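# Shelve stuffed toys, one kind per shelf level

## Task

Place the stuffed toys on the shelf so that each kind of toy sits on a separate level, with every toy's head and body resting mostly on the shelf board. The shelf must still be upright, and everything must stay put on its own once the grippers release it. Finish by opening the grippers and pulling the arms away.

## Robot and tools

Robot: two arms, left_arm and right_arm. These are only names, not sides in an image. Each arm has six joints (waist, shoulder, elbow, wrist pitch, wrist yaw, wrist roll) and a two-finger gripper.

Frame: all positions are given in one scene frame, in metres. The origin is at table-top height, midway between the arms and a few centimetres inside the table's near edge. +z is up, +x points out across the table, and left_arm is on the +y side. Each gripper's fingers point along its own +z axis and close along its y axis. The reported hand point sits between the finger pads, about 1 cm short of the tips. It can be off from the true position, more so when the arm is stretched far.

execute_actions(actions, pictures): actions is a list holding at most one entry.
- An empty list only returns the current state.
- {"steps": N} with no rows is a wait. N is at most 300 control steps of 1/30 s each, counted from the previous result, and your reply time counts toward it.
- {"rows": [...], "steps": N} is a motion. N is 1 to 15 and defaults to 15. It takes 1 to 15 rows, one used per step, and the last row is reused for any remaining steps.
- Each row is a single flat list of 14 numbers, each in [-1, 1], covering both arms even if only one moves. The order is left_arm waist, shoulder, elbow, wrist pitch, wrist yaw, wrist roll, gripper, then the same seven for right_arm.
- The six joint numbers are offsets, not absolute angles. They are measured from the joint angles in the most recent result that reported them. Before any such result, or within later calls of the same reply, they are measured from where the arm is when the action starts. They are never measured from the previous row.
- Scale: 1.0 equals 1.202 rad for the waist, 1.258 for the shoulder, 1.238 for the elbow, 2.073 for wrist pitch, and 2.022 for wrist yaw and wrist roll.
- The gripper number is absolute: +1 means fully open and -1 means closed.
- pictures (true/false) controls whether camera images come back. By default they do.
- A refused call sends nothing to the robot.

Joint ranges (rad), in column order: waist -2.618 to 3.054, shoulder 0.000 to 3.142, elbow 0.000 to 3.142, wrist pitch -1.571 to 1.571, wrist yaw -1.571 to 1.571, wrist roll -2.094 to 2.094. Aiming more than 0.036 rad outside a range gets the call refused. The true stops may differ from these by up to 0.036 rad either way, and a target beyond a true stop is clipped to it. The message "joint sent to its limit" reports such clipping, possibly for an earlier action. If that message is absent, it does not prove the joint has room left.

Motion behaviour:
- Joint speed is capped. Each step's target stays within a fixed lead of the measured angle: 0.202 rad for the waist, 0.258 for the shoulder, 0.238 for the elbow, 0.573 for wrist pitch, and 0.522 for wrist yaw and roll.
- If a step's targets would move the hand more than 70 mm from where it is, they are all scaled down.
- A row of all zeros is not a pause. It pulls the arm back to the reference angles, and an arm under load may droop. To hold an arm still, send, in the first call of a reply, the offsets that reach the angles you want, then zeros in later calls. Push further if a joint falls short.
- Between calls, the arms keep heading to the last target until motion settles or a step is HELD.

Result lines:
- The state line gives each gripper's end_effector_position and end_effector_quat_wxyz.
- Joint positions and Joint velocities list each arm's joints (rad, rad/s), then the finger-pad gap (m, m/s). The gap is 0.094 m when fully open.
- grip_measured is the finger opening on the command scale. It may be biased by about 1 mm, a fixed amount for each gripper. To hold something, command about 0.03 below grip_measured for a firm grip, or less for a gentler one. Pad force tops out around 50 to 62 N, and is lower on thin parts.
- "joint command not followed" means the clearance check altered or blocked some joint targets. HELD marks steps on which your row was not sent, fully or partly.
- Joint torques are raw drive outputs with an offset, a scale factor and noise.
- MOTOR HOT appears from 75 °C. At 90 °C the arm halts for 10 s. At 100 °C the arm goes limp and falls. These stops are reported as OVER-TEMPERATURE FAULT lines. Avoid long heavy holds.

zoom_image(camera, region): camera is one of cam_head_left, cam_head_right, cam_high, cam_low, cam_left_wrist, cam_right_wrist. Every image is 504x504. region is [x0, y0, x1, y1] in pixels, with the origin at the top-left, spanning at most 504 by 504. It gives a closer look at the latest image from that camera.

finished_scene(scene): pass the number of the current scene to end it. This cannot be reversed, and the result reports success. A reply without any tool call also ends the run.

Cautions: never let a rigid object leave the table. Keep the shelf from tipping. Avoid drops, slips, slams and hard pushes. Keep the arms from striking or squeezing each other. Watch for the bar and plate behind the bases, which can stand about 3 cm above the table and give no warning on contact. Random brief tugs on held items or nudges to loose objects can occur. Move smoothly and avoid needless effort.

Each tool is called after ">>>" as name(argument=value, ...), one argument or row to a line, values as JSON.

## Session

>>> execute_actions(
  actions=[],
)

Scene clock: 0.00 s of 9600.00 s.
left_arm: end_effector_position=(+0.6139, +0.3434, +0.1123) grip_measured=+1.000 end_effector_quat_wxyz=(-0.187, +0.506, -0.580, +0.611) | right_arm: end_effector_position=(+0.2014, -0.2063, +0.1971) grip_measured=+1.000 end_effector_quat_wxyz=(+0.131, -0.621, +0.731, +0.250)
Joint positions: left_arm=[ 0.348  2.431  1.583  0.501  0.828 -1.74   0.094] | right_arm=[ 0.197  1.404  1.308 -1.487 -0.564 -1.229  0.094]
Joint velocities: left_arm=[-0.007 -0.002 -0.007 -0.037  0.022 -0.022  0.   ] | right_arm=[ 0.012 -0.002 -0.012 -0.051  0.022 -0.022  0.   ]
Joint torques (N m, as the arm reports them, + toward a larger angle): no reading

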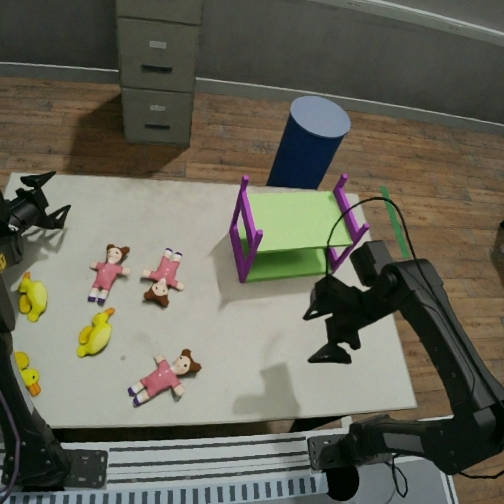

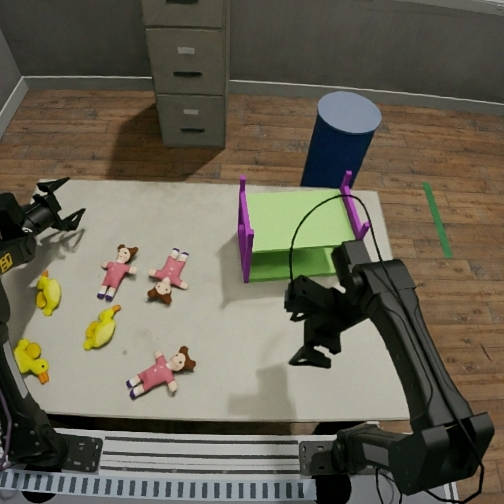

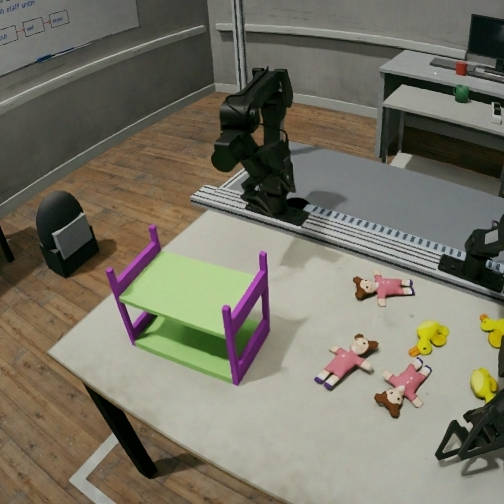

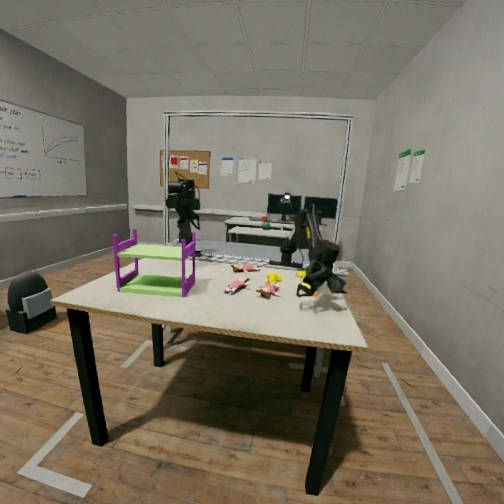

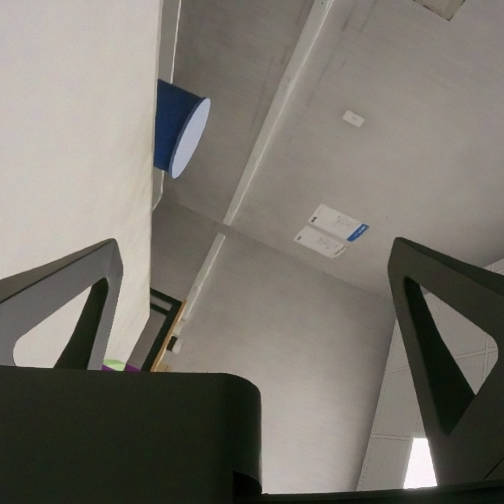

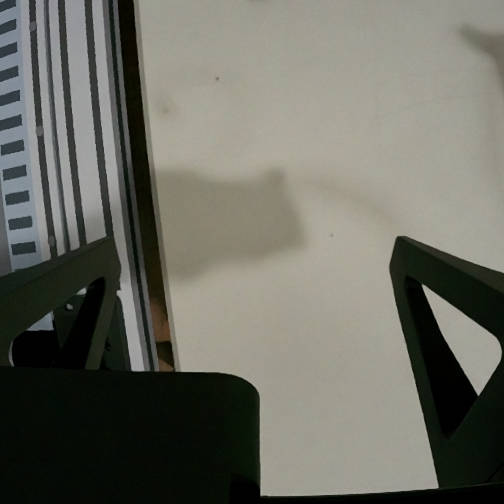

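>>> execute_actions(
  actions=[
    {"rows": [[-0.02,-0.05,0.03,0,-0.05,0.07,1, 0.07,0,0.03,0.02,0.04,0.02,1],[-0.04,-0.10,0.06,0,-0.10,0.14,1, 0.14,0,0.06,0.04,0.08,0.04,1],[-0.07,-0.15,0.09,-0.05,-0.15,0.21,1, 0.21,0.03,0.10,0.06,0.12,0.06,1],[-0.10,-0.20,0.12,-0.10,-0.20,0.28,1, 0.28,0.06,0.14,0.08,0.16,0.08,1],[-0.13,-0.25,0.15,-0.15,-0.25,0.35,1, 0.35,0.10,0.18,0.10,0.20,0.10,1],[-0.16,-0.30,0.18,-0.20,-0.30,0.42,1, 0.42,0.14,0.22,0.12,0.24,0.12,1],[-0.19,-0.35,0.21,-0.26,-0.35,0.49,1, 0.49,0.18,0.26,0.14,0.279,0.138,1],[-0.22,-0.39,0.228,-0.32,-0.41,0.56,1, 0.56,0.22,0.30,0.163,0.279,0.138,1],[-0.25,-0.422,0.228,-0.38,-0.41,0.63,1, 0.63,0.26,0.34,0.163,0.279,0.138,1],[-0.28,-0.422,0.228,-0.44,-0.41,0.70,1, 0.70,0.30,0.38,0.163,0.279,0.138,1],[-0.30,-0.422,0.228,-0.50,-0.41,0.77,1, 0.76,0.34,0.42,0.163,0.279,0.138,1],[-0.326,-0.422,0.228,-0.56,-0.41,0.84,1, 0.813,0.38,0.46,0.163,0.279,0.138,1],[-0.326,-0.422,0.228,-0.62,-0.41,0.91,1, 0.813,0.42,0.50,0.163,0.279,0.138,1],[-0.326,-0.422,0.228,-0.68,-0.41,0.97,1, 0.813,0.46,0.527,0.163,0.279,0.138,1],[-0.326,-0.422,0.228,-0.724,-0.41,1.0,1, 0.813,0.50,0.527,0.163,0.279,0.138,1]], "steps": 15},
  ],
  pictures=false,
)

>>> execute_actions(
  actions=[
    {"steps": 40},
  ],
  pictures=false,
)

Scene clock: 63.80 s of 9600.00 s.
left_arm: end_effector_position=(+0.6211, +0.2758, +0.2569) grip_measured=+1.000 end_effector_quat_wxyz=(+0.421, -0.393, +0.708, -0.409) | right_arm: end_effector_position=(+0.2300, +0.0312, +0.1948) grip_measured=+1.000 end_effector_quat_wxyz=(-0.179, +0.825, -0.535, -0.037)
Joint positions: left_arm=[ 0.105  2.112  1.75  -0.02   0.298 -1.154  0.094] | right_arm=[ 1.003  1.896  1.872 -1.185 -0.061 -0.991  0.094]
Joint velocities: left_arm=[-0.857 -1.023  0.33  -1.736 -0.96   1.516  0.   ] | right_arm=[1.341 1.258 0.882 0.491 0.33  0.11  0.   ]
Joint torques (N m, as the arm reports them, + toward a larger angle): left_arm=[ -0.98 -16.56   9.52   1.57   0.13   0.12] | right_arm=[ 1.36 -7.82  5.84  0.89 -0.07  0.04]
Steps of this call (steps 1 to 90: nothing new was sent; then 60.30 s passed at rest; steps 91 to 105: all 15 steps of this action). Readings (joint positions):
91: left_arm=[0.347 2.428 1.583 0.499 0.816 -1.722] | right_arm=[0.207 1.404 1.309 -1.485 -0.550 -1.223]
92: left_arm=[0.344 2.422 1.583 0.494 0.791 -1.690] | right_arm=[0.240 1.404 1.317 -1.477 -0.517 -1.211]
94: left_arm=[0.335 2.397 1.584 0.463 0.733 -1.617] | right_arm=[0.366 1.424 1.375 -1.451 -0.428 -1.171]
98: left_arm=[0.285 2.320 1.635 0.334 0.585 -1.468] | right_arm=[0.635 1.558 1.572 -1.330 -0.220 -1.068]
105: the state above

Scene clock: 65.13 s of 9600.00 s.
left_arm: end_effector_position=(+0.4686, +0.2458, +0.2271) grip_measured=+1.000 end_effector_quat_wxyz=(+0.283, +0.174, +0.943, +0.017) | right_arm: end_effector_position=(+0.1844, +0.0885, +0.1474) grip_measured=+1.000 end_effector_quat_wxyz=(-0.148, +0.862, -0.484, -0.024)
Joint positions: left_arm=[-0.046  1.908  1.859 -0.994  0.005  0.275  0.094] | right_arm=[ 1.172  2.063  1.937 -1.146 -0.004 -0.958  0.094]
Joint velocities: left_arm=[0.007 0.012 0.002 0.051 0.037 0.022 0.   ] | right_arm=[ 0.027  0.002 -0.007  0.007 -0.022 -0.022  0.   ]
Joint torques (N m, as the arm reports them, + toward a larger angle): left_arm=[  0.16 -11.5    6.46   1.1   -0.09   0.08] | right_arm=[  0.2  -12.17   7.7    1.25   0.04   0.09]
Steps of this call (steps 1 to 40: the robot went on to your last target). Readings (joint positions):
1: left_arm=[0.073 2.075 1.763 -0.084 0.263 -1.096] | right_arm=[1.051 1.939 1.898 -1.171 -0.050 -0.985]
2: left_arm=[0.041 2.038 1.779 -0.161 0.226 -1.023] | right_arm=[1.097 1.978 1.917 -1.160 -0.041 -0.980]
4: left_arm=[-0.021 1.964 1.815 -0.351 0.155 -0.841] | right_arm=[1.169 2.034 1.928 -1.144 -0.036 -0.972]
8: left_arm=[-0.073 1.871 1.857 -0.675 0.087 -0.470] | right_arm=[1.204 2.065 1.928 -1.145 -0.030 -0.965]
40: the state above

>>> execute_actions(
  actions=[
    {"rows": [[0,0.03,-0.007,0,0,0.02,1, 0,0.01,0.01,-0.007,0,0,1],[0,0.06,-0.007,0,0,0.047,1, 0,0.02,0.018,-0.007,0,0,1],[0,0.09,-0.007,0,0,0.047,1, 0,0.03,0.018,-0.007,0,0,1],[0,0.12,-0.007,0,0,0.047,1, 0,0.04,0.018,-0.007,0,0,1],[0,0.145,-0.007,0,0,0.047,1, 0,0.053,0.018,-0.007,0,0,1],[0,0.165,-0.007,0,0,0.047,1, 0,0.053,0.018,-0.007,0,0,1],[0,0.178,-0.007,0,0,0.047,1, 0,0.053,0.018,-0.007,0,0,1],[0,0.184,-0.007,0,0,0.047,1, 0,0.053,0.018,-0.007,0,0,1]], "steps": 15},
  ],
  pictures=false,
)

>>> execute_actions(
  actions=[
    {"steps": 12},
  ],
)

Scene clock: 72.63 s of 9600.00 s.
left_arm: end_effector_position=(+0.4708, +0.2438, +0.0901) grip_measured=+1.000 end_effector_quat_wxyz=(+0.131, +0.221, +0.966, +0.008) | right_arm: end_effector_position=(+0.1841, +0.0888, +0.1152) grip_measured=+1.000 end_effector_quat_wxyz=(-0.111, +0.866, -0.486, -0.020)
Joint positions: left_arm=[-0.046  2.184  1.835 -1.005  0.005  0.358  0.094] | right_arm=[ 1.172  2.136  1.939 -1.15  -0.004 -0.958  0.094]
Joint velocities: left_arm=[-0.012 -0.144  0.002 -0.022 -0.022 -0.007  0.   ] | right_arm=[-0.022  0.002 -0.002  0.022 -0.037  0.051  0.   ]
Joint torques (N m, as the arm reports them, + toward a larger angle): left_arm=[ -0.1  -16.5    6.88   0.76  -0.03   0.09] | right_arm=[  0.04 -10.82   7.42   1.02   0.    -0.01]
Steps of this call (steps 1 to 15: the robot went on to your last target; steps 16 to 90: nothing new was sent; then 4.00 s passed at rest; steps 91 to 105: all 15 steps of this action). Readings (joint positions):
91: left_arm=[-0.046 1.910 1.859 -0.994 0.005 0.280] | right_arm=[1.172 2.063 1.937 -1.146 -0.004 -0.958]
92: left_arm=[-0.046 1.916 1.859 -0.994 0.005 0.293] | right_arm=[1.172 2.064 1.937 -1.146 -0.004 -0.958]
94: left_arm=[-0.046 1.949 1.859 -0.994 0.005 0.318] | right_arm=[1.172 2.072 1.937 -1.146 -0.004 -0.958]
98: left_arm=[-0.046 2.089 1.859 -0.993 0.005 0.344] | right_arm=[1.172 2.113 1.939 -1.148 -0.004 -0.958]
105: the state above

Scene clock: 73.03 s of 9600.00 s.
left_arm: end_effector_position=(+0.4714, +0.2439, +0.1009) grip_measured=+1.000 end_effector_quat_wxyz=(+0.143, +0.223, +0.964, +0.010) | right_arm: end_effector_position=(+0.1841, +0.0888, +0.1152) grip_measured=+1.000 end_effector_quat_wxyz=(-0.111, +0.866, -0.486, -0.020)
Joint positions: left_arm=[-0.046  2.161  1.835 -1.005  0.005  0.362  0.094] | right_arm=[ 1.172  2.136  1.939 -1.15  -0.004 -0.958  0.094]
Joint velocities: left_arm=[0.007 0.012 0.012 0.081 0.007 0.066 0.   ] | right_arm=[-0.002  0.002  0.007  0.066  0.007 -0.007  0.   ]
Joint torques (N m, as the arm reports them, + toward a larger angle): left_arm=[ -0.04 -14.7    7.04   0.79   0.     0.08] | right_arm=[  0.04 -10.82   7.4    1.02   0.01  -0.01]
Steps of this call (steps 1 to 12: the robot went on to your last target). Readings (joint positions):
1: left_arm=[-0.046 2.179 1.835 -1.005 0.005 0.359] | right_arm=[1.172 2.136 1.939 -1.150 -0.004 -0.958]
2: left_arm=[-0.046 2.174 1.835 -1.005 0.005 0.360] | right_arm=[1.172 2.136 1.939 -1.150 -0.004 -0.958]
4: left_arm=[-0.046 2.165 1.835 -1.005 0.005 0.360] | right_arm=[1.172 2.136 1.939 -1.150 -0.004 -0.958]
8: left_arm=[-0.046 2.161 1.835 -1.005 0.005 0.362] | right_arm=[1.172 2.136 1.939 -1.150 -0.004 -0.958]
12: the state above

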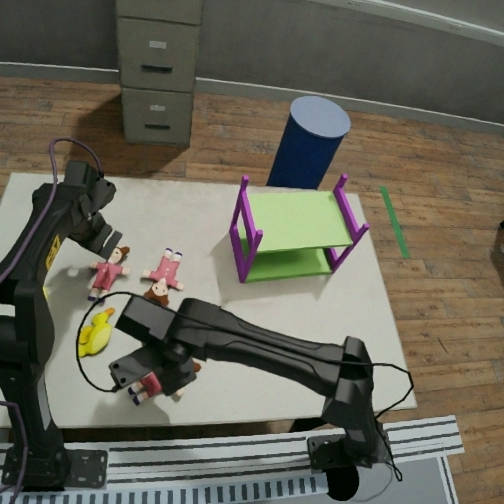

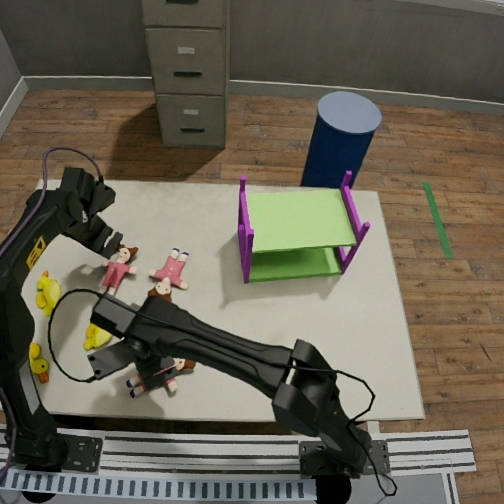

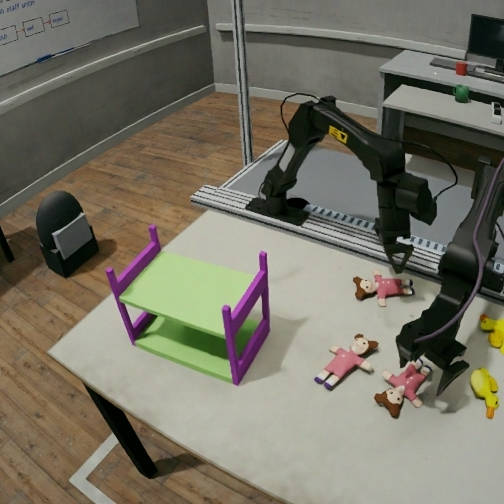

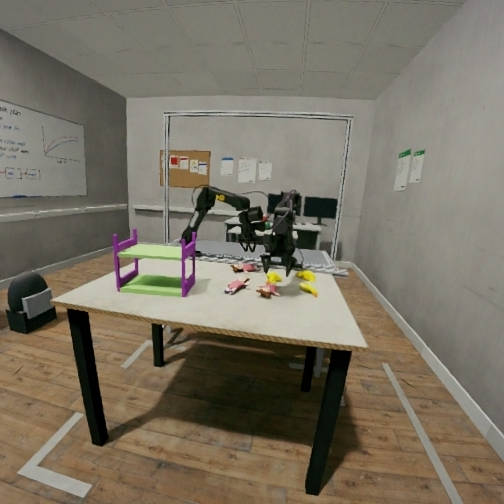

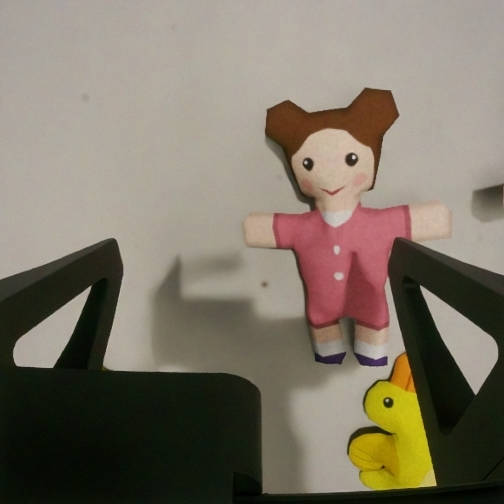

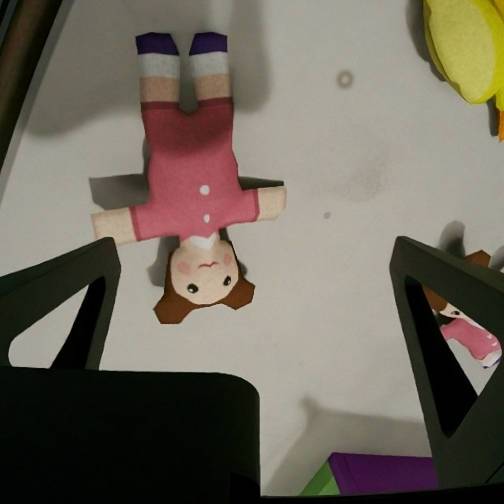

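>>> execute_actions(
  actions=[
    {"rows": [[-0.01,-0.02,-0.02,0.01,0,-0.02,1, 0.015,0,-0.01,0.02,0,-0.01,1],[-0.02,-0.04,-0.04,0.02,0,-0.04,1, 0.03,0,-0.02,0.04,0,-0.01,1],[-0.03,-0.06,-0.07,0.03,0,-0.06,1, 0.045,0.01,-0.035,0.06,0,-0.01,1],[-0.04,-0.073,-0.10,0.04,0,-0.074,1, 0.06,0.02,-0.05,0.074,0,-0.01,1],[-0.05,-0.073,-0.13,0.051,0,-0.074,1, 0.0666,0.03,-0.065,0.074,0,-0.01,1],[-0.05,-0.073,-0.16,0.051,0,-0.074,1, 0.0666,0.04,-0.08,0.074,0,-0.01,1],[-0.05,-0.073,-0.185,0.051,0,-0.074,1, 0.0666,0.047,-0.095,0.074,0,-0.01,1],[-0.05,-0.073,-0.21,0.051,0,-0.074,1, 0.0666,0.047,-0.107,0.074,0,-0.01,1],[-0.05,-0.073,-0.224,0.051,0,-0.074,1, 0.0666,0.047,-0.107,0.074,0,-0.01,1]], "steps": 15},
  ],
  pictures=false,
)

>>> execute_actions(
  actions=[
    {"steps": 12},
  ],
)

Scene clock: 94.20 s of 9600.00 s.
left_arm: end_effector_position=(+0.4113, +0.2233, +0.0534) grip_measured=+1.000 end_effector_quat_wxyz=(+0.077, +0.189, +0.979, -0.004) | right_arm: end_effector_position=(+0.1442, +0.0950, +0.0473) grip_measured=+1.000 end_effector_quat_wxyz=(-0.068, +0.893, -0.444, -0.016)
Joint positions: left_arm=[-0.107  2.085  1.556 -0.936  0.004  0.228  0.094] | right_arm=[ 1.257  2.211  1.801 -1.024 -0.    -0.973  0.094]
Joint velocities: left_arm=[ 0.007  0.002  0.007  0.007  0.007 -0.022  0.   ] | right_arm=[-0.042 -0.007 -0.002  0.007 -0.007  0.051  0.   ]
Joint torques (N m, as the arm reports them, + toward a larger angle): left_arm=[  0.2  -12.85   5.26   0.77   0.03  -0.1 ] | right_arm=[ -0.23 -11.92   6.07   1.27  -0.03  -0.07]
Steps of this call (steps 1 to 30: the robot went on to your last target; steps 31 to 90: nothing new was sent; then 17.67 s passed at rest; steps 91 to 105: all 15 steps of this action). Readings (joint positions):
91: left_arm=[-0.046 2.161 1.835 -1.005 0.005 0.358] | right_arm=[1.173 2.136 1.939 -1.147 -0.004 -0.960]
92: left_arm=[-0.046 2.157 1.828 -0.999 0.005 0.347] | right_arm=[1.175 2.136 1.935 -1.138 -0.004 -0.962]
94: left_arm=[-0.053 2.132 1.781 -0.976 0.005 0.309] | right_arm=[1.190 2.136 1.916 -1.098 -0.001 -0.966]
98: left_arm=[-0.090 2.080 1.653 -0.941 0.004 0.256] | right_arm=[1.243 2.158 1.853 -1.033 -0.000 -0.970]
105: the state above

Scene clock: 94.60 s of 9600.00 s.
left_arm: end_effector_position=(+0.4134, +0.2230, +0.0537) grip_measured=+1.000 end_effector_quat_wxyz=(+0.081, +0.186, +0.979, -0.005) | right_arm: end_effector_position=(+0.1454, +0.0982, +0.0478) grip_measured=+1.000 end_effector_quat_wxyz=(-0.075, +0.893, -0.444, -0.017)
Joint positions: left_arm=[-0.107  2.085  1.556 -0.928  0.004  0.221  0.094] | right_arm=[ 1.256  2.211  1.801 -1.011 -0.    -0.973  0.094]
Joint velocities: left_arm=[-0.022  0.007  0.007 -0.037  0.022 -0.051  0.   ] | right_arm=[-0.007 -0.012  0.007 -0.051 -0.022 -0.022  0.   ]
Joint torques (N m, as the arm reports them, + toward a larger angle): left_arm=[  0.24 -12.99   5.56   0.84   0.    -0.04] | right_arm=[ -0.33 -11.95   6.1    1.15  -0.03  -0.06]
Steps of this call (steps 1 to 12: the robot went on to your last target). Readings (joint positions):
1: left_arm=[-0.107 2.085 1.556 -0.934 0.004 0.227] | right_arm=[1.256 2.211 1.801 -1.023 -0.000 -0.973]
2: left_arm=[-0.107 2.085 1.556 -0.931 0.004 0.225] | right_arm=[1.256 2.211 1.801 -1.020 -0.000 -0.973]
4: left_arm=[-0.107 2.085 1.556 -0.931 0.004 0.224] | right_arm=[1.256 2.211 1.801 -1.015 -0.000 -0.973]
8: left_arm=[-0.107 2.085 1.556 -0.928 0.004 0.222] | right_arm=[1.256 2.211 1.801 -1.012 -0.000 -0.973]
12: the state above

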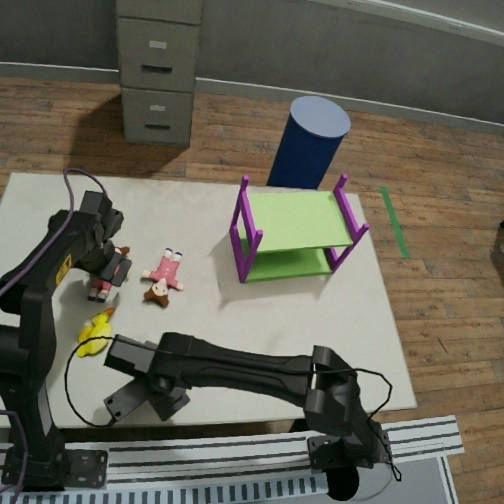

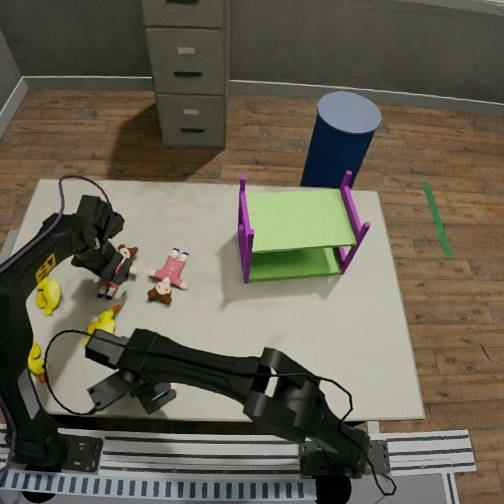

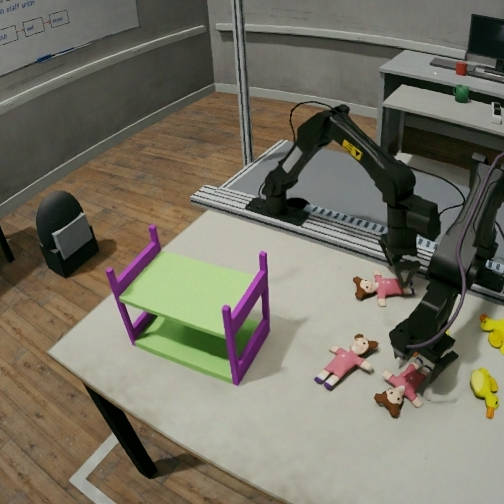

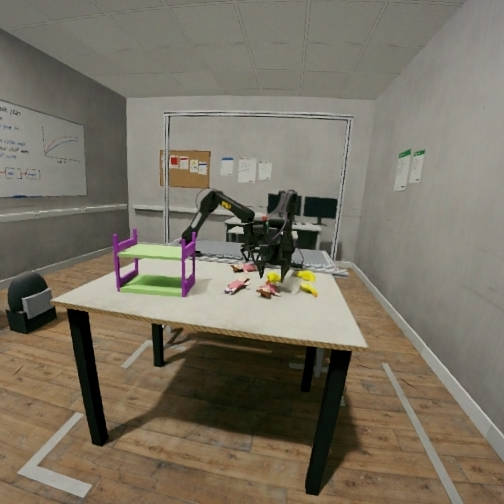

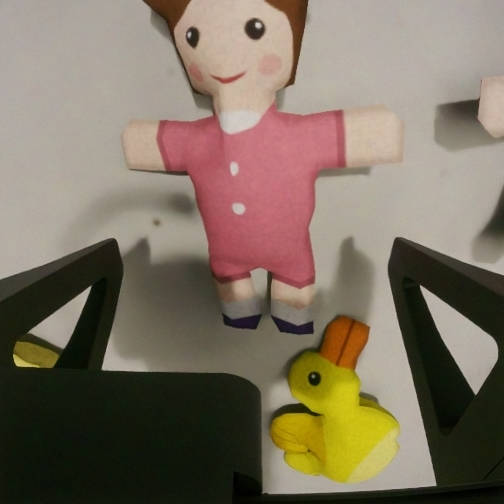

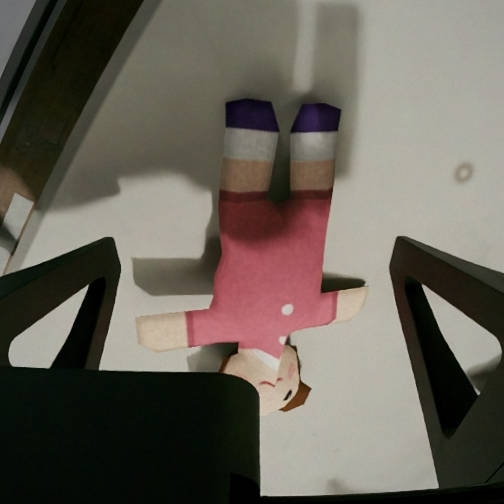

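>>> execute_actions(
  actions=[
    {"rows": [[0,0.004,-0.01,0.02,0,0,1, -0.015,0,0,0.02,0,0.006,1],[0,0.008,-0.02,0.04,0,0,1, -0.031,0,0,0.04,0,0.006,1],[0,0.012,-0.03,0.055,0,0,1, -0.031,0.003,-0.012,0.05,0,0.006,1],[0,0.017,-0.04,0.066,0,0,1, -0.031,0.006,-0.024,0.06,0,0.006,1],[0,0.022,-0.05,0.066,0,0,1, -0.031,0.009,-0.036,0.06,0,0.006,1],[0,0.026,-0.058,0.066,0,0,1, -0.031,0.012,-0.048,0.06,0,0.006,1],[0,0.026,-0.058,0.066,0,0,1, -0.031,0.015,-0.061,0.06,0,0.006,1]], "steps": 15},
  ],
  pictures=false,
)

>>> execute_actions(
  actions=[
    {"steps": 12},
  ],
)

Scene clock: 112.33 s of 9600.00 s.
left_arm: end_effector_position=(+0.4128, +0.2227, +0.0226) grip_measured=+1.000 end_effector_quat_wxyz=(+0.077, +0.186, +0.980, -0.005) | right_arm: end_effector_position=(+0.1632, +0.0928, +0.0220) grip_measured=+1.000 end_effector_quat_wxyz=(-0.079, +0.882, -0.464, -0.016)
Joint positions: left_arm=[-0.107  2.125  1.49  -0.83   0.004  0.22   0.094] | right_arm=[ 1.216  2.23   1.728 -0.91   0.001 -0.968  0.094]
Joint velocities: left_arm=[-0.002 -0.002  0.012  0.125 -0.066 -0.066  0.   ] | right_arm=[-0.002 -0.022 -0.007  0.051  0.051 -0.007  0.   ]
Joint torques (N m, as the arm reports them, + toward a larger angle): left_arm=[ -0.02 -12.7    4.82   0.77  -0.02   0.  ] | right_arm=[  0.3  -10.82   5.42   1.24   0.01   0.08]
Steps of this call (steps 1 to 30: the robot went on to your last target; steps 31 to 90: nothing new was sent; then 14.23 s passed at rest; steps 91 to 105: all 15 steps of this action). Readings (joint positions):
91: left_arm=[-0.107 2.085 1.556 -0.926 0.004 0.220] | right_arm=[1.256 2.211 1.801 -1.008 -0.000 -0.972]
92: left_arm=[-0.107 2.085 1.554 -0.920 0.004 0.220] | right_arm=[1.253 2.211 1.801 -1.001 -0.000 -0.972]
94: left_arm=[-0.107 2.085 1.543 -0.888 0.004 0.220] | right_arm=[1.241 2.211 1.796 -0.970 -0.000 -0.971]
98: left_arm=[-0.107 2.104 1.507 -0.842 0.004 0.220] | right_arm=[1.218 2.211 1.752 -0.918 0.000 -0.969]
105: the state above

Scene clock: 112.73 s of 9600.00 s.
left_arm: end_effector_position=(+0.4150, +0.2224, +0.0230) grip_measured=+1.000 end_effector_quat_wxyz=(+0.081, +0.185, +0.979, -0.005) | right_arm: end_effector_position=(+0.1640, +0.0949, +0.0223) grip_measured=+1.000 end_effector_quat_wxyz=(-0.083, +0.882, -0.464, -0.016)
Joint positions: left_arm=[-0.107  2.125  1.49  -0.82   0.004  0.22   0.094] | right_arm=[ 1.216  2.23   1.728 -0.901  0.001 -0.968  0.094]
Joint velocities: left_arm=[-0.012 -0.012  0.002  0.095  0.007  0.037  0.   ] | right_arm=[-0.002 -0.002 -0.012 -0.007 -0.051 -0.007  0.   ]
Joint torques (N m, as the arm reports them, + toward a larger angle): left_arm=[ -0.04 -12.67   4.79   0.77  -0.01   0.03] | right_arm=[  0.29 -10.9    5.49   1.19   0.01   0.07]
Steps of this call (steps 1 to 12: the robot went on to your last target). Readings (joint positions):
1: left_arm=[-0.107 2.125 1.490 -0.826 0.004 0.220] | right_arm=[1.216 2.230 1.728 -0.909 0.001 -0.968]
2: left_arm=[-0.107 2.125 1.490 -0.825 0.004 0.220] | right_arm=[1.216 2.230 1.728 -0.907 0.001 -0.968]
4: left_arm=[-0.107 2.125 1.490 -0.823 0.004 0.220] | right_arm=[1.216 2.230 1.728 -0.904 0.001 -0.968]
8: left_arm=[-0.107 2.125 1.490 -0.821 0.004 0.220] | right_arm=[1.216 2.230 1.728 -0.902 0.001 -0.968]
12: the state above

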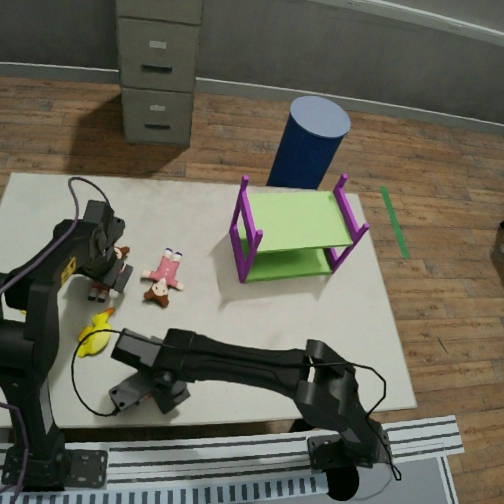

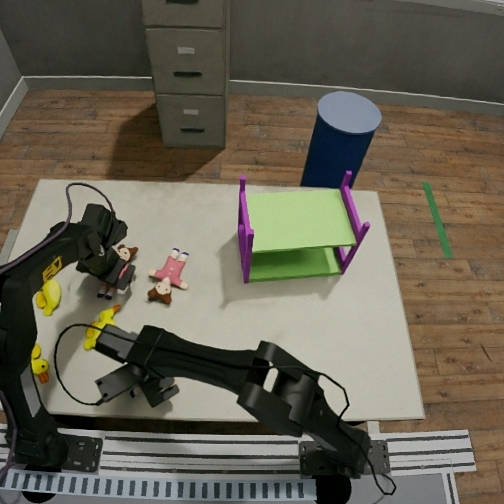

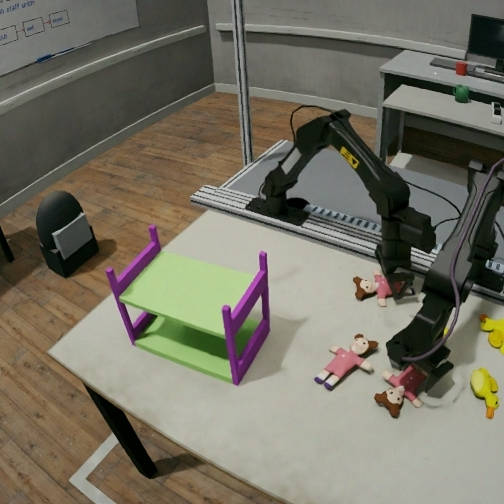

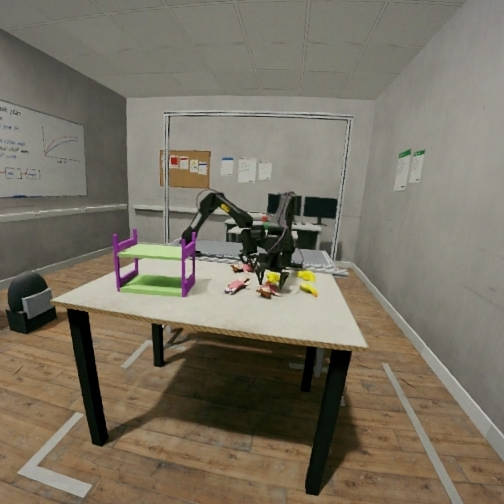

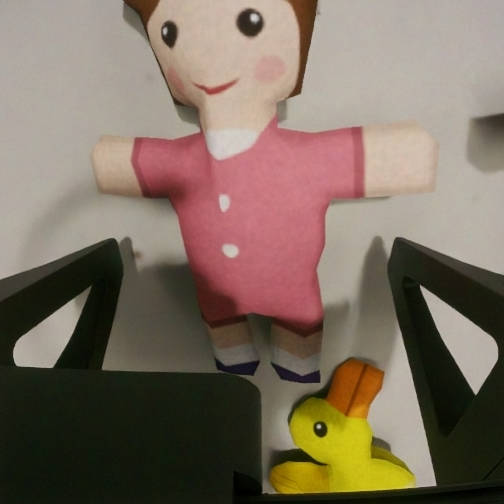

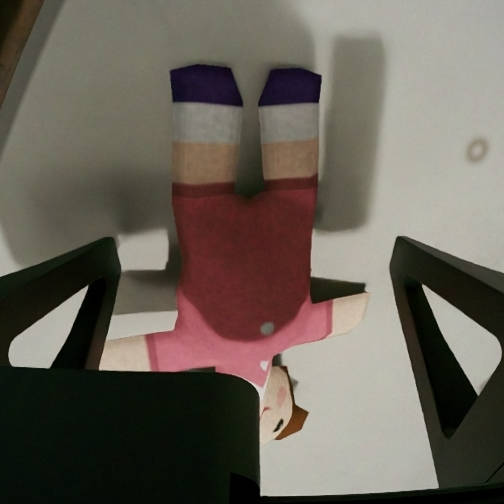

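Both well placed. Lower ~5 mm and close both.

>>> execute_actions(
  actions=[
    {"rows": [[0,0.014,0,0,0,0,1, 0,0.014,0,0,0,0,1],[0,0.014,0,0,0,0,1, 0,0.014,0,0,0,0,1],[0,0.014,0,0,0,0,1, 0,0.014,0,0,0,0,1],[0,0.014,0,0,0,0,0.6, 0,0.014,0,0,0,0,0.6],[0,0.014,0,0,0,0,0.2, 0,0.014,0,0,0,0,0.2],[0,0.014,0,0,0,0,-0.2, 0,0.014,0,0,0,0,-0.2],[0,0.014,0,0,0,0,-0.6, 0,0.014,0,0,0,0,-0.6],[0,0.014,0,0,0,0,-0.9, 0,0.014,0,0,0,0,-0.9]], "steps": 15},
  ],
  pictures=false,
)

>>> execute_actions(
  actions=[
    {"rows": [[0,0,0,0,0,0,-0.92, 0,0,0,0,0,0,-0.92]], "steps": 8},
  ],
)

Scene clock: 120.50 s of 9600.00 s.
left_arm: end_effector_position=(+0.4134, +0.2228, +0.0160) grip_measured=-0.892 end_effector_quat_wxyz=(+0.073, +0.186, +0.980, -0.004) | right_arm: end_effector_position=(+0.1643, +0.0949, +0.0224) grip_measured=-0.895 end_effector_quat_wxyz=(-0.084, +0.882, -0.464, -0.016)
Joint positions: left_arm=[-0.107  2.142  1.49  -0.82   0.003  0.22   0.005] | right_arm=[ 1.216  2.23   1.728 -0.901  0.002 -0.968  0.005]
Joint velocities: left_arm=[ 0.002 -0.017  0.012  0.051 -0.022 -0.022  0.   ] | right_arm=[-0.017 -0.012  0.007 -0.051 -0.007  0.037  0.   ]
Joint torques (N m, as the arm reports them, + toward a larger angle): left_arm=[  0.16 -11.79   5.11   0.48   0.03  -0.03] | right_arm=[ 0.06 -9.51  5.69  1.05 -0.01 -0.01]
Steps of this call (steps 1 to 15: the robot went on to your last target; steps 16 to 90: nothing new was sent; then 4.27 s passed at rest; steps 91 to 105: all 15 steps of this action). Readings (joint positions):
91: left_arm=[-0.107 2.126 1.490 -0.820 0.004 0.220] | right_arm=[1.216 2.230 1.728 -0.901 0.001 -0.968]
92: left_arm=[-0.107 2.128 1.490 -0.820 0.004 0.220] | right_arm=[1.216 2.230 1.728 -0.901 0.001 -0.968]
94: left_arm=[-0.107 2.134 1.490 -0.820 0.004 0.220] | right_arm=[1.216 2.230 1.728 -0.901 0.001 -0.968]
98: left_arm=[-0.107 2.142 1.490 -0.820 0.004 0.220] | right_arm=[1.216 2.230 1.728 -0.901 0.001 -0.968]
105: the state above

Scene clock: 120.77 s of 9600.00 s.
left_arm: end_effector_position=(+0.4134, +0.2230, +0.0160) grip_measured=-0.910 end_effector_quat_wxyz=(+0.073, +0.185, +0.980, -0.004) | right_arm: end_effector_position=(+0.1643, +0.0949, +0.0224) grip_measured=-0.914 end_effector_quat_wxyz=(-0.084, +0.882, -0.464, -0.016)
Joint positions: left_arm=[-0.107  2.142  1.49  -0.82   0.002  0.22   0.004] | right_arm=[ 1.216  2.23   1.728 -0.901  0.002 -0.968  0.004]
Joint velocities: left_arm=[ 0.002  0.002  0.002  0.022 -0.051 -0.081  0.001] | right_arm=[-0.007 -0.007  0.007  0.007  0.037 -0.066 -0.   ]
Joint torques (N m, as the arm reports them, + toward a larger angle): left_arm=[ -0.03 -11.95   5.15   0.52   0.04  -0.02] | right_arm=[  0.06 -10.82   5.66   1.03   0.    -0.01]
Steps of this call (steps 1 to 8: all 8 steps of this action). Readings (joint positions):
1: left_arm=[-0.107 2.142 1.490 -0.820 0.003 0.220] | right_arm=[1.216 2.230 1.728 -0.901 0.002 -0.968]
2: left_arm=[-0.107 2.142 1.490 -0.820 0.003 0.220] | right_arm=[1.216 2.230 1.728 -0.901 0.002 -0.968]
4: left_arm=[-0.107 2.142 1.490 -0.820 0.002 0.220] | right_arm=[1.216 2.230 1.728 -0.901 0.002 -0.968]
8: the state above

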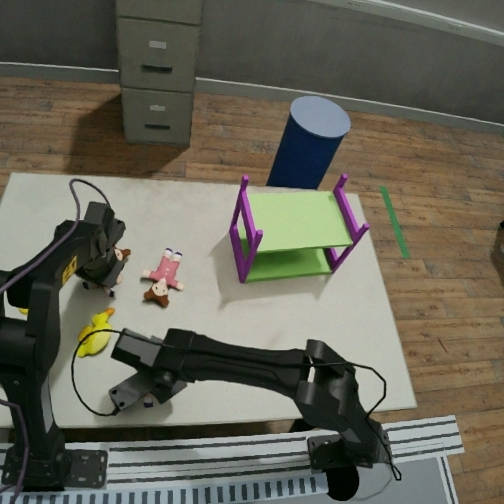

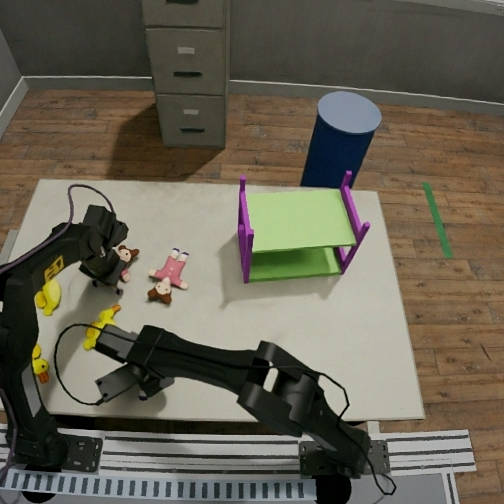

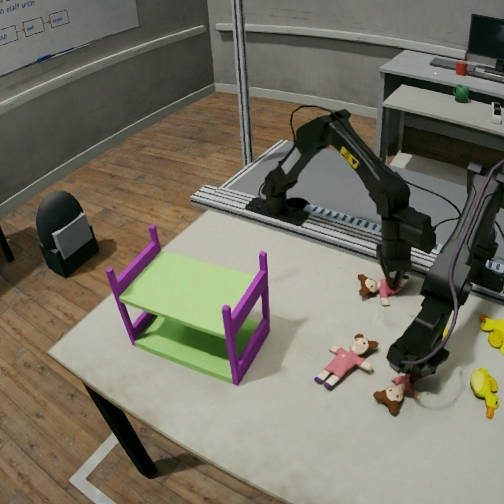

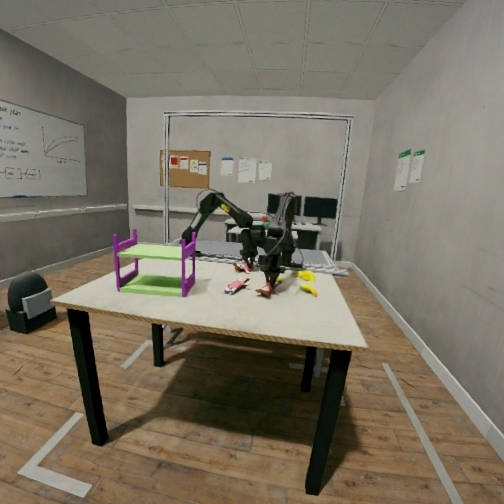

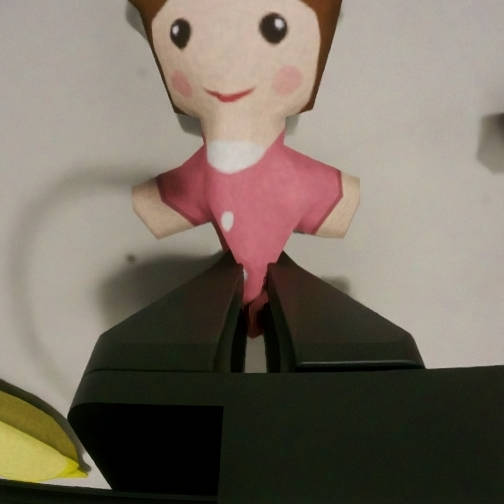

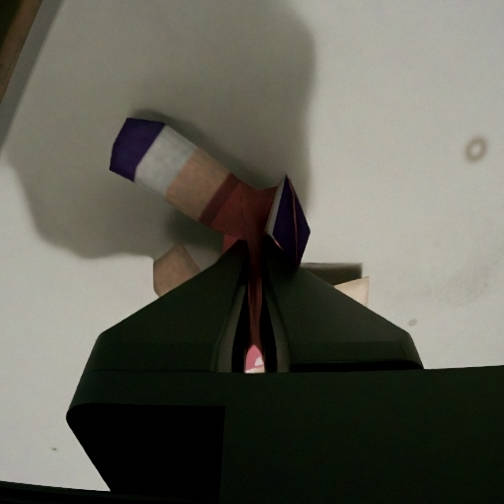

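>>> execute_actions(
  actions=[
    {"rows": [[0,-0.02,0.015,-0.01,0,0,-0.92, 0,-0.03,0,-0.01,0,0,-0.92],[0,-0.04,0.03,-0.02,0,0,-0.92, 0,-0.07,0,-0.02,0,0,-0.92],[0,-0.06,0.045,-0.035,0,0,-0.92, 0,-0.11,0,-0.035,0,0,-0.92],[0,-0.08,0.06,-0.05,0,0,-0.92, 0,-0.16,0,-0.05,0,0,-0.92],[0,-0.10,0.075,-0.065,0,0,-0.92, 0,-0.21,0,-0.065,0,0.03,-0.92],[0,-0.115,0.09,-0.08,0,0,-0.92, -0.03,-0.26,0,-0.08,0,0.07,-0.92],[0,-0.125,0.105,-0.095,0,0,-0.92, -0.07,-0.31,0,-0.095,0,0.11,-0.92],[0,-0.125,0.117,-0.111,0,0,-0.92, -0.12,-0.36,0,-0.11,0,0.16,-0.92],[0,-0.125,0.117,-0.111,0,0,-0.92, -0.17,-0.41,0,-0.125,0,0.21,-0.92],[0,-0.125,0.117,-0.111,0,0,-0.92, -0.22,-0.46,0,-0.14,0,0.26,-0.92],[0,-0.125,0.117,-0.111,0,0,-0.92, -0.27,-0.51,0,-0.155,0,0.31,-0.92],[0,-0.125,0.117,-0.111,0,0,-0.92, -0.32,-0.56,0,-0.17,0,0.36,-0.92],[0,-0.125,0.117,-0.111,0,0,-0.92, -0.37,-0.60,0,-0.178,0,0.41,-0.92],[0,-0.125,0.117,-0.111,0,0,-0.92, -0.42,-0.64,0,-0.178,0,0.46,-0.92],[0,-0.125,0.117,-0.111,0,0,-0.92, -0.762,-0.66,0,-0.178,0,0.578,-0.92]], "steps": 15},
  ],
  pictures=false,
)

>>> execute_actions(
  actions=[
    {"steps": 35},
  ],
)

Scene clock: 137.73 s of 9600.00 s.
left_arm: end_effector_position=(+0.4142, +0.2239, +0.1094) grip_measured=-0.910 end_effector_quat_wxyz=(+0.120, +0.184, +0.975, -0.002) | right_arm: end_effector_position=(+0.2383, +0.0093, +0.1895) grip_measured=-0.914 end_effector_quat_wxyz=(-0.192, +0.691, -0.696, -0.044)
Joint positions: left_arm=[-0.107  1.98   1.615 -1.011  0.002  0.22   0.004] | right_arm=[ 0.983  1.797  1.711 -1.087 -0.001 -0.594  0.004]
Joint velocities: left_arm=[ 0.012  0.012  0.002 -0.168  0.007 -0.037 -0.002] | right_arm=[-1.106 -1.033  0.007 -0.418  0.022  1.429  0.   ]
Joint torques (N m, as the arm reports them, + toward a larger angle): left_arm=[ -0.04 -10.71   7.     0.56  -0.03  -0.01] | right_arm=[  0.06 -10.74   6.72   1.2    0.01   0.03]
Steps of this call (steps 1 to 15: the robot went on to your last target; steps 16 to 90: nothing new was sent; then 13.47 s passed at rest; steps 91 to 105: all 15 steps of this action). Readings (joint positions):
91: left_arm=[-0.107 2.142 1.490 -0.820 0.002 0.220] | right_arm=[1.216 2.230 1.728 -0.901 0.002 -0.968]
92: left_arm=[-0.107 2.140 1.490 -0.821 0.002 0.220] | right_arm=[1.216 2.225 1.727 -0.902 0.002 -0.968]
94: left_arm=[-0.107 2.125 1.495 -0.845 0.002 0.220] | right_arm=[1.216 2.193 1.718 -0.923 0.002 -0.968]
98: left_arm=[-0.107 2.053 1.551 -0.947 0.002 0.220] | right_arm=[1.200 2.055 1.711 -0.985 0.001 -0.903]
105: the state above

Scene clock: 138.90 s of 9600.00 s.
left_arm: end_effector_position=(+0.4054, +0.2252, +0.1050) grip_measured=-0.910 end_effector_quat_wxyz=(+0.099, +0.185, +0.978, -0.003) | right_arm: end_effector_position=(+0.3240, -0.2512, +0.3063) grip_measured=-0.914 end_effector_quat_wxyz=(+0.287, -0.038, +0.955, +0.068)
Joint positions: left_arm=[-0.107  1.986  1.615 -1.048  0.002  0.22   0.004] | right_arm=[ 0.292  1.409  1.711 -1.265  0.013  0.195  0.004]
Joint velocities: left_arm=[-0.012 -0.002 -0.012  0.037  0.037  0.022 -0.002] | right_arm=[-0.002  0.002 -0.012  0.037  0.007  0.007 -0.   ]
Joint torques (N m, as the arm reports them, + toward a larger angle): left_arm=[ -0.03 -11.06   7.11   0.54   0.     0.  ] | right_arm=[ 0.68 -4.68  6.78  1.77 -0.09  0.05]
Steps of this call (steps 1 to 35: the robot went on to your last target). Readings (joint positions):
1: left_arm=[-0.107 1.982 1.615 -1.020 0.002 0.220] | right_arm=[0.943 1.761 1.711 -1.101 -0.001 -0.543]
2: left_arm=[-0.107 1.984 1.615 -1.027 0.002 0.220] | right_arm=[0.903 1.726 1.711 -1.114 -0.000 -0.492]
4: left_arm=[-0.107 1.986 1.615 -1.036 0.002 0.220] | right_arm=[0.821 1.653 1.711 -1.137 0.001 -0.387]
8: left_arm=[-0.107 1.986 1.615 -1.044 0.002 0.220] | right_arm=[0.633 1.509 1.711 -1.176 0.000 -0.152]
35: the state above

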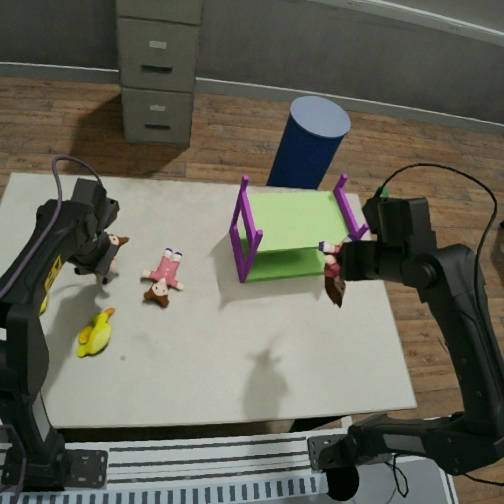

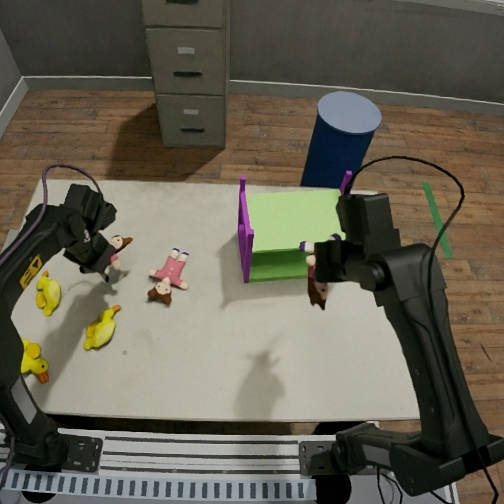

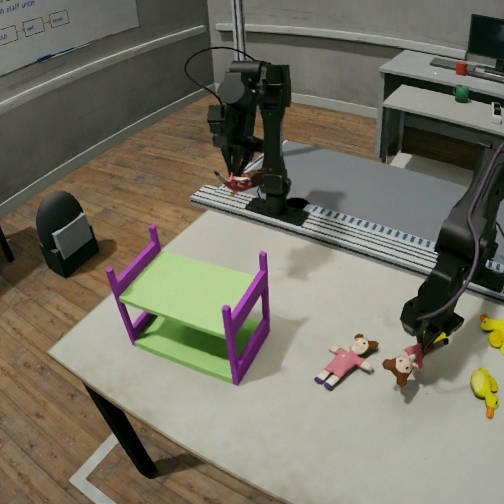

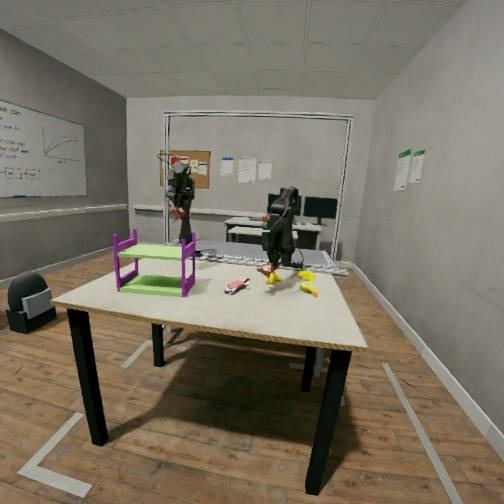

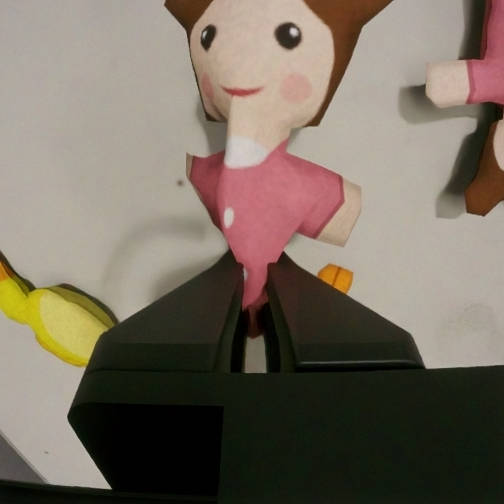

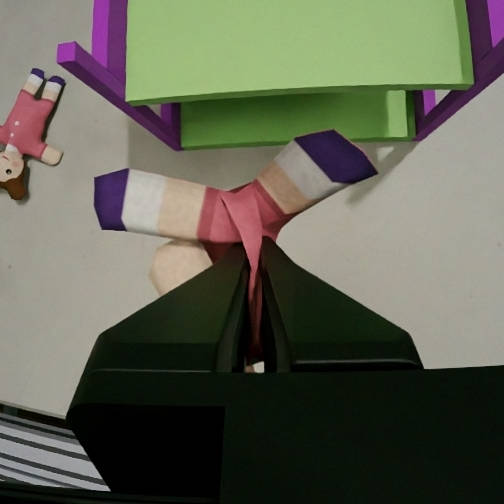

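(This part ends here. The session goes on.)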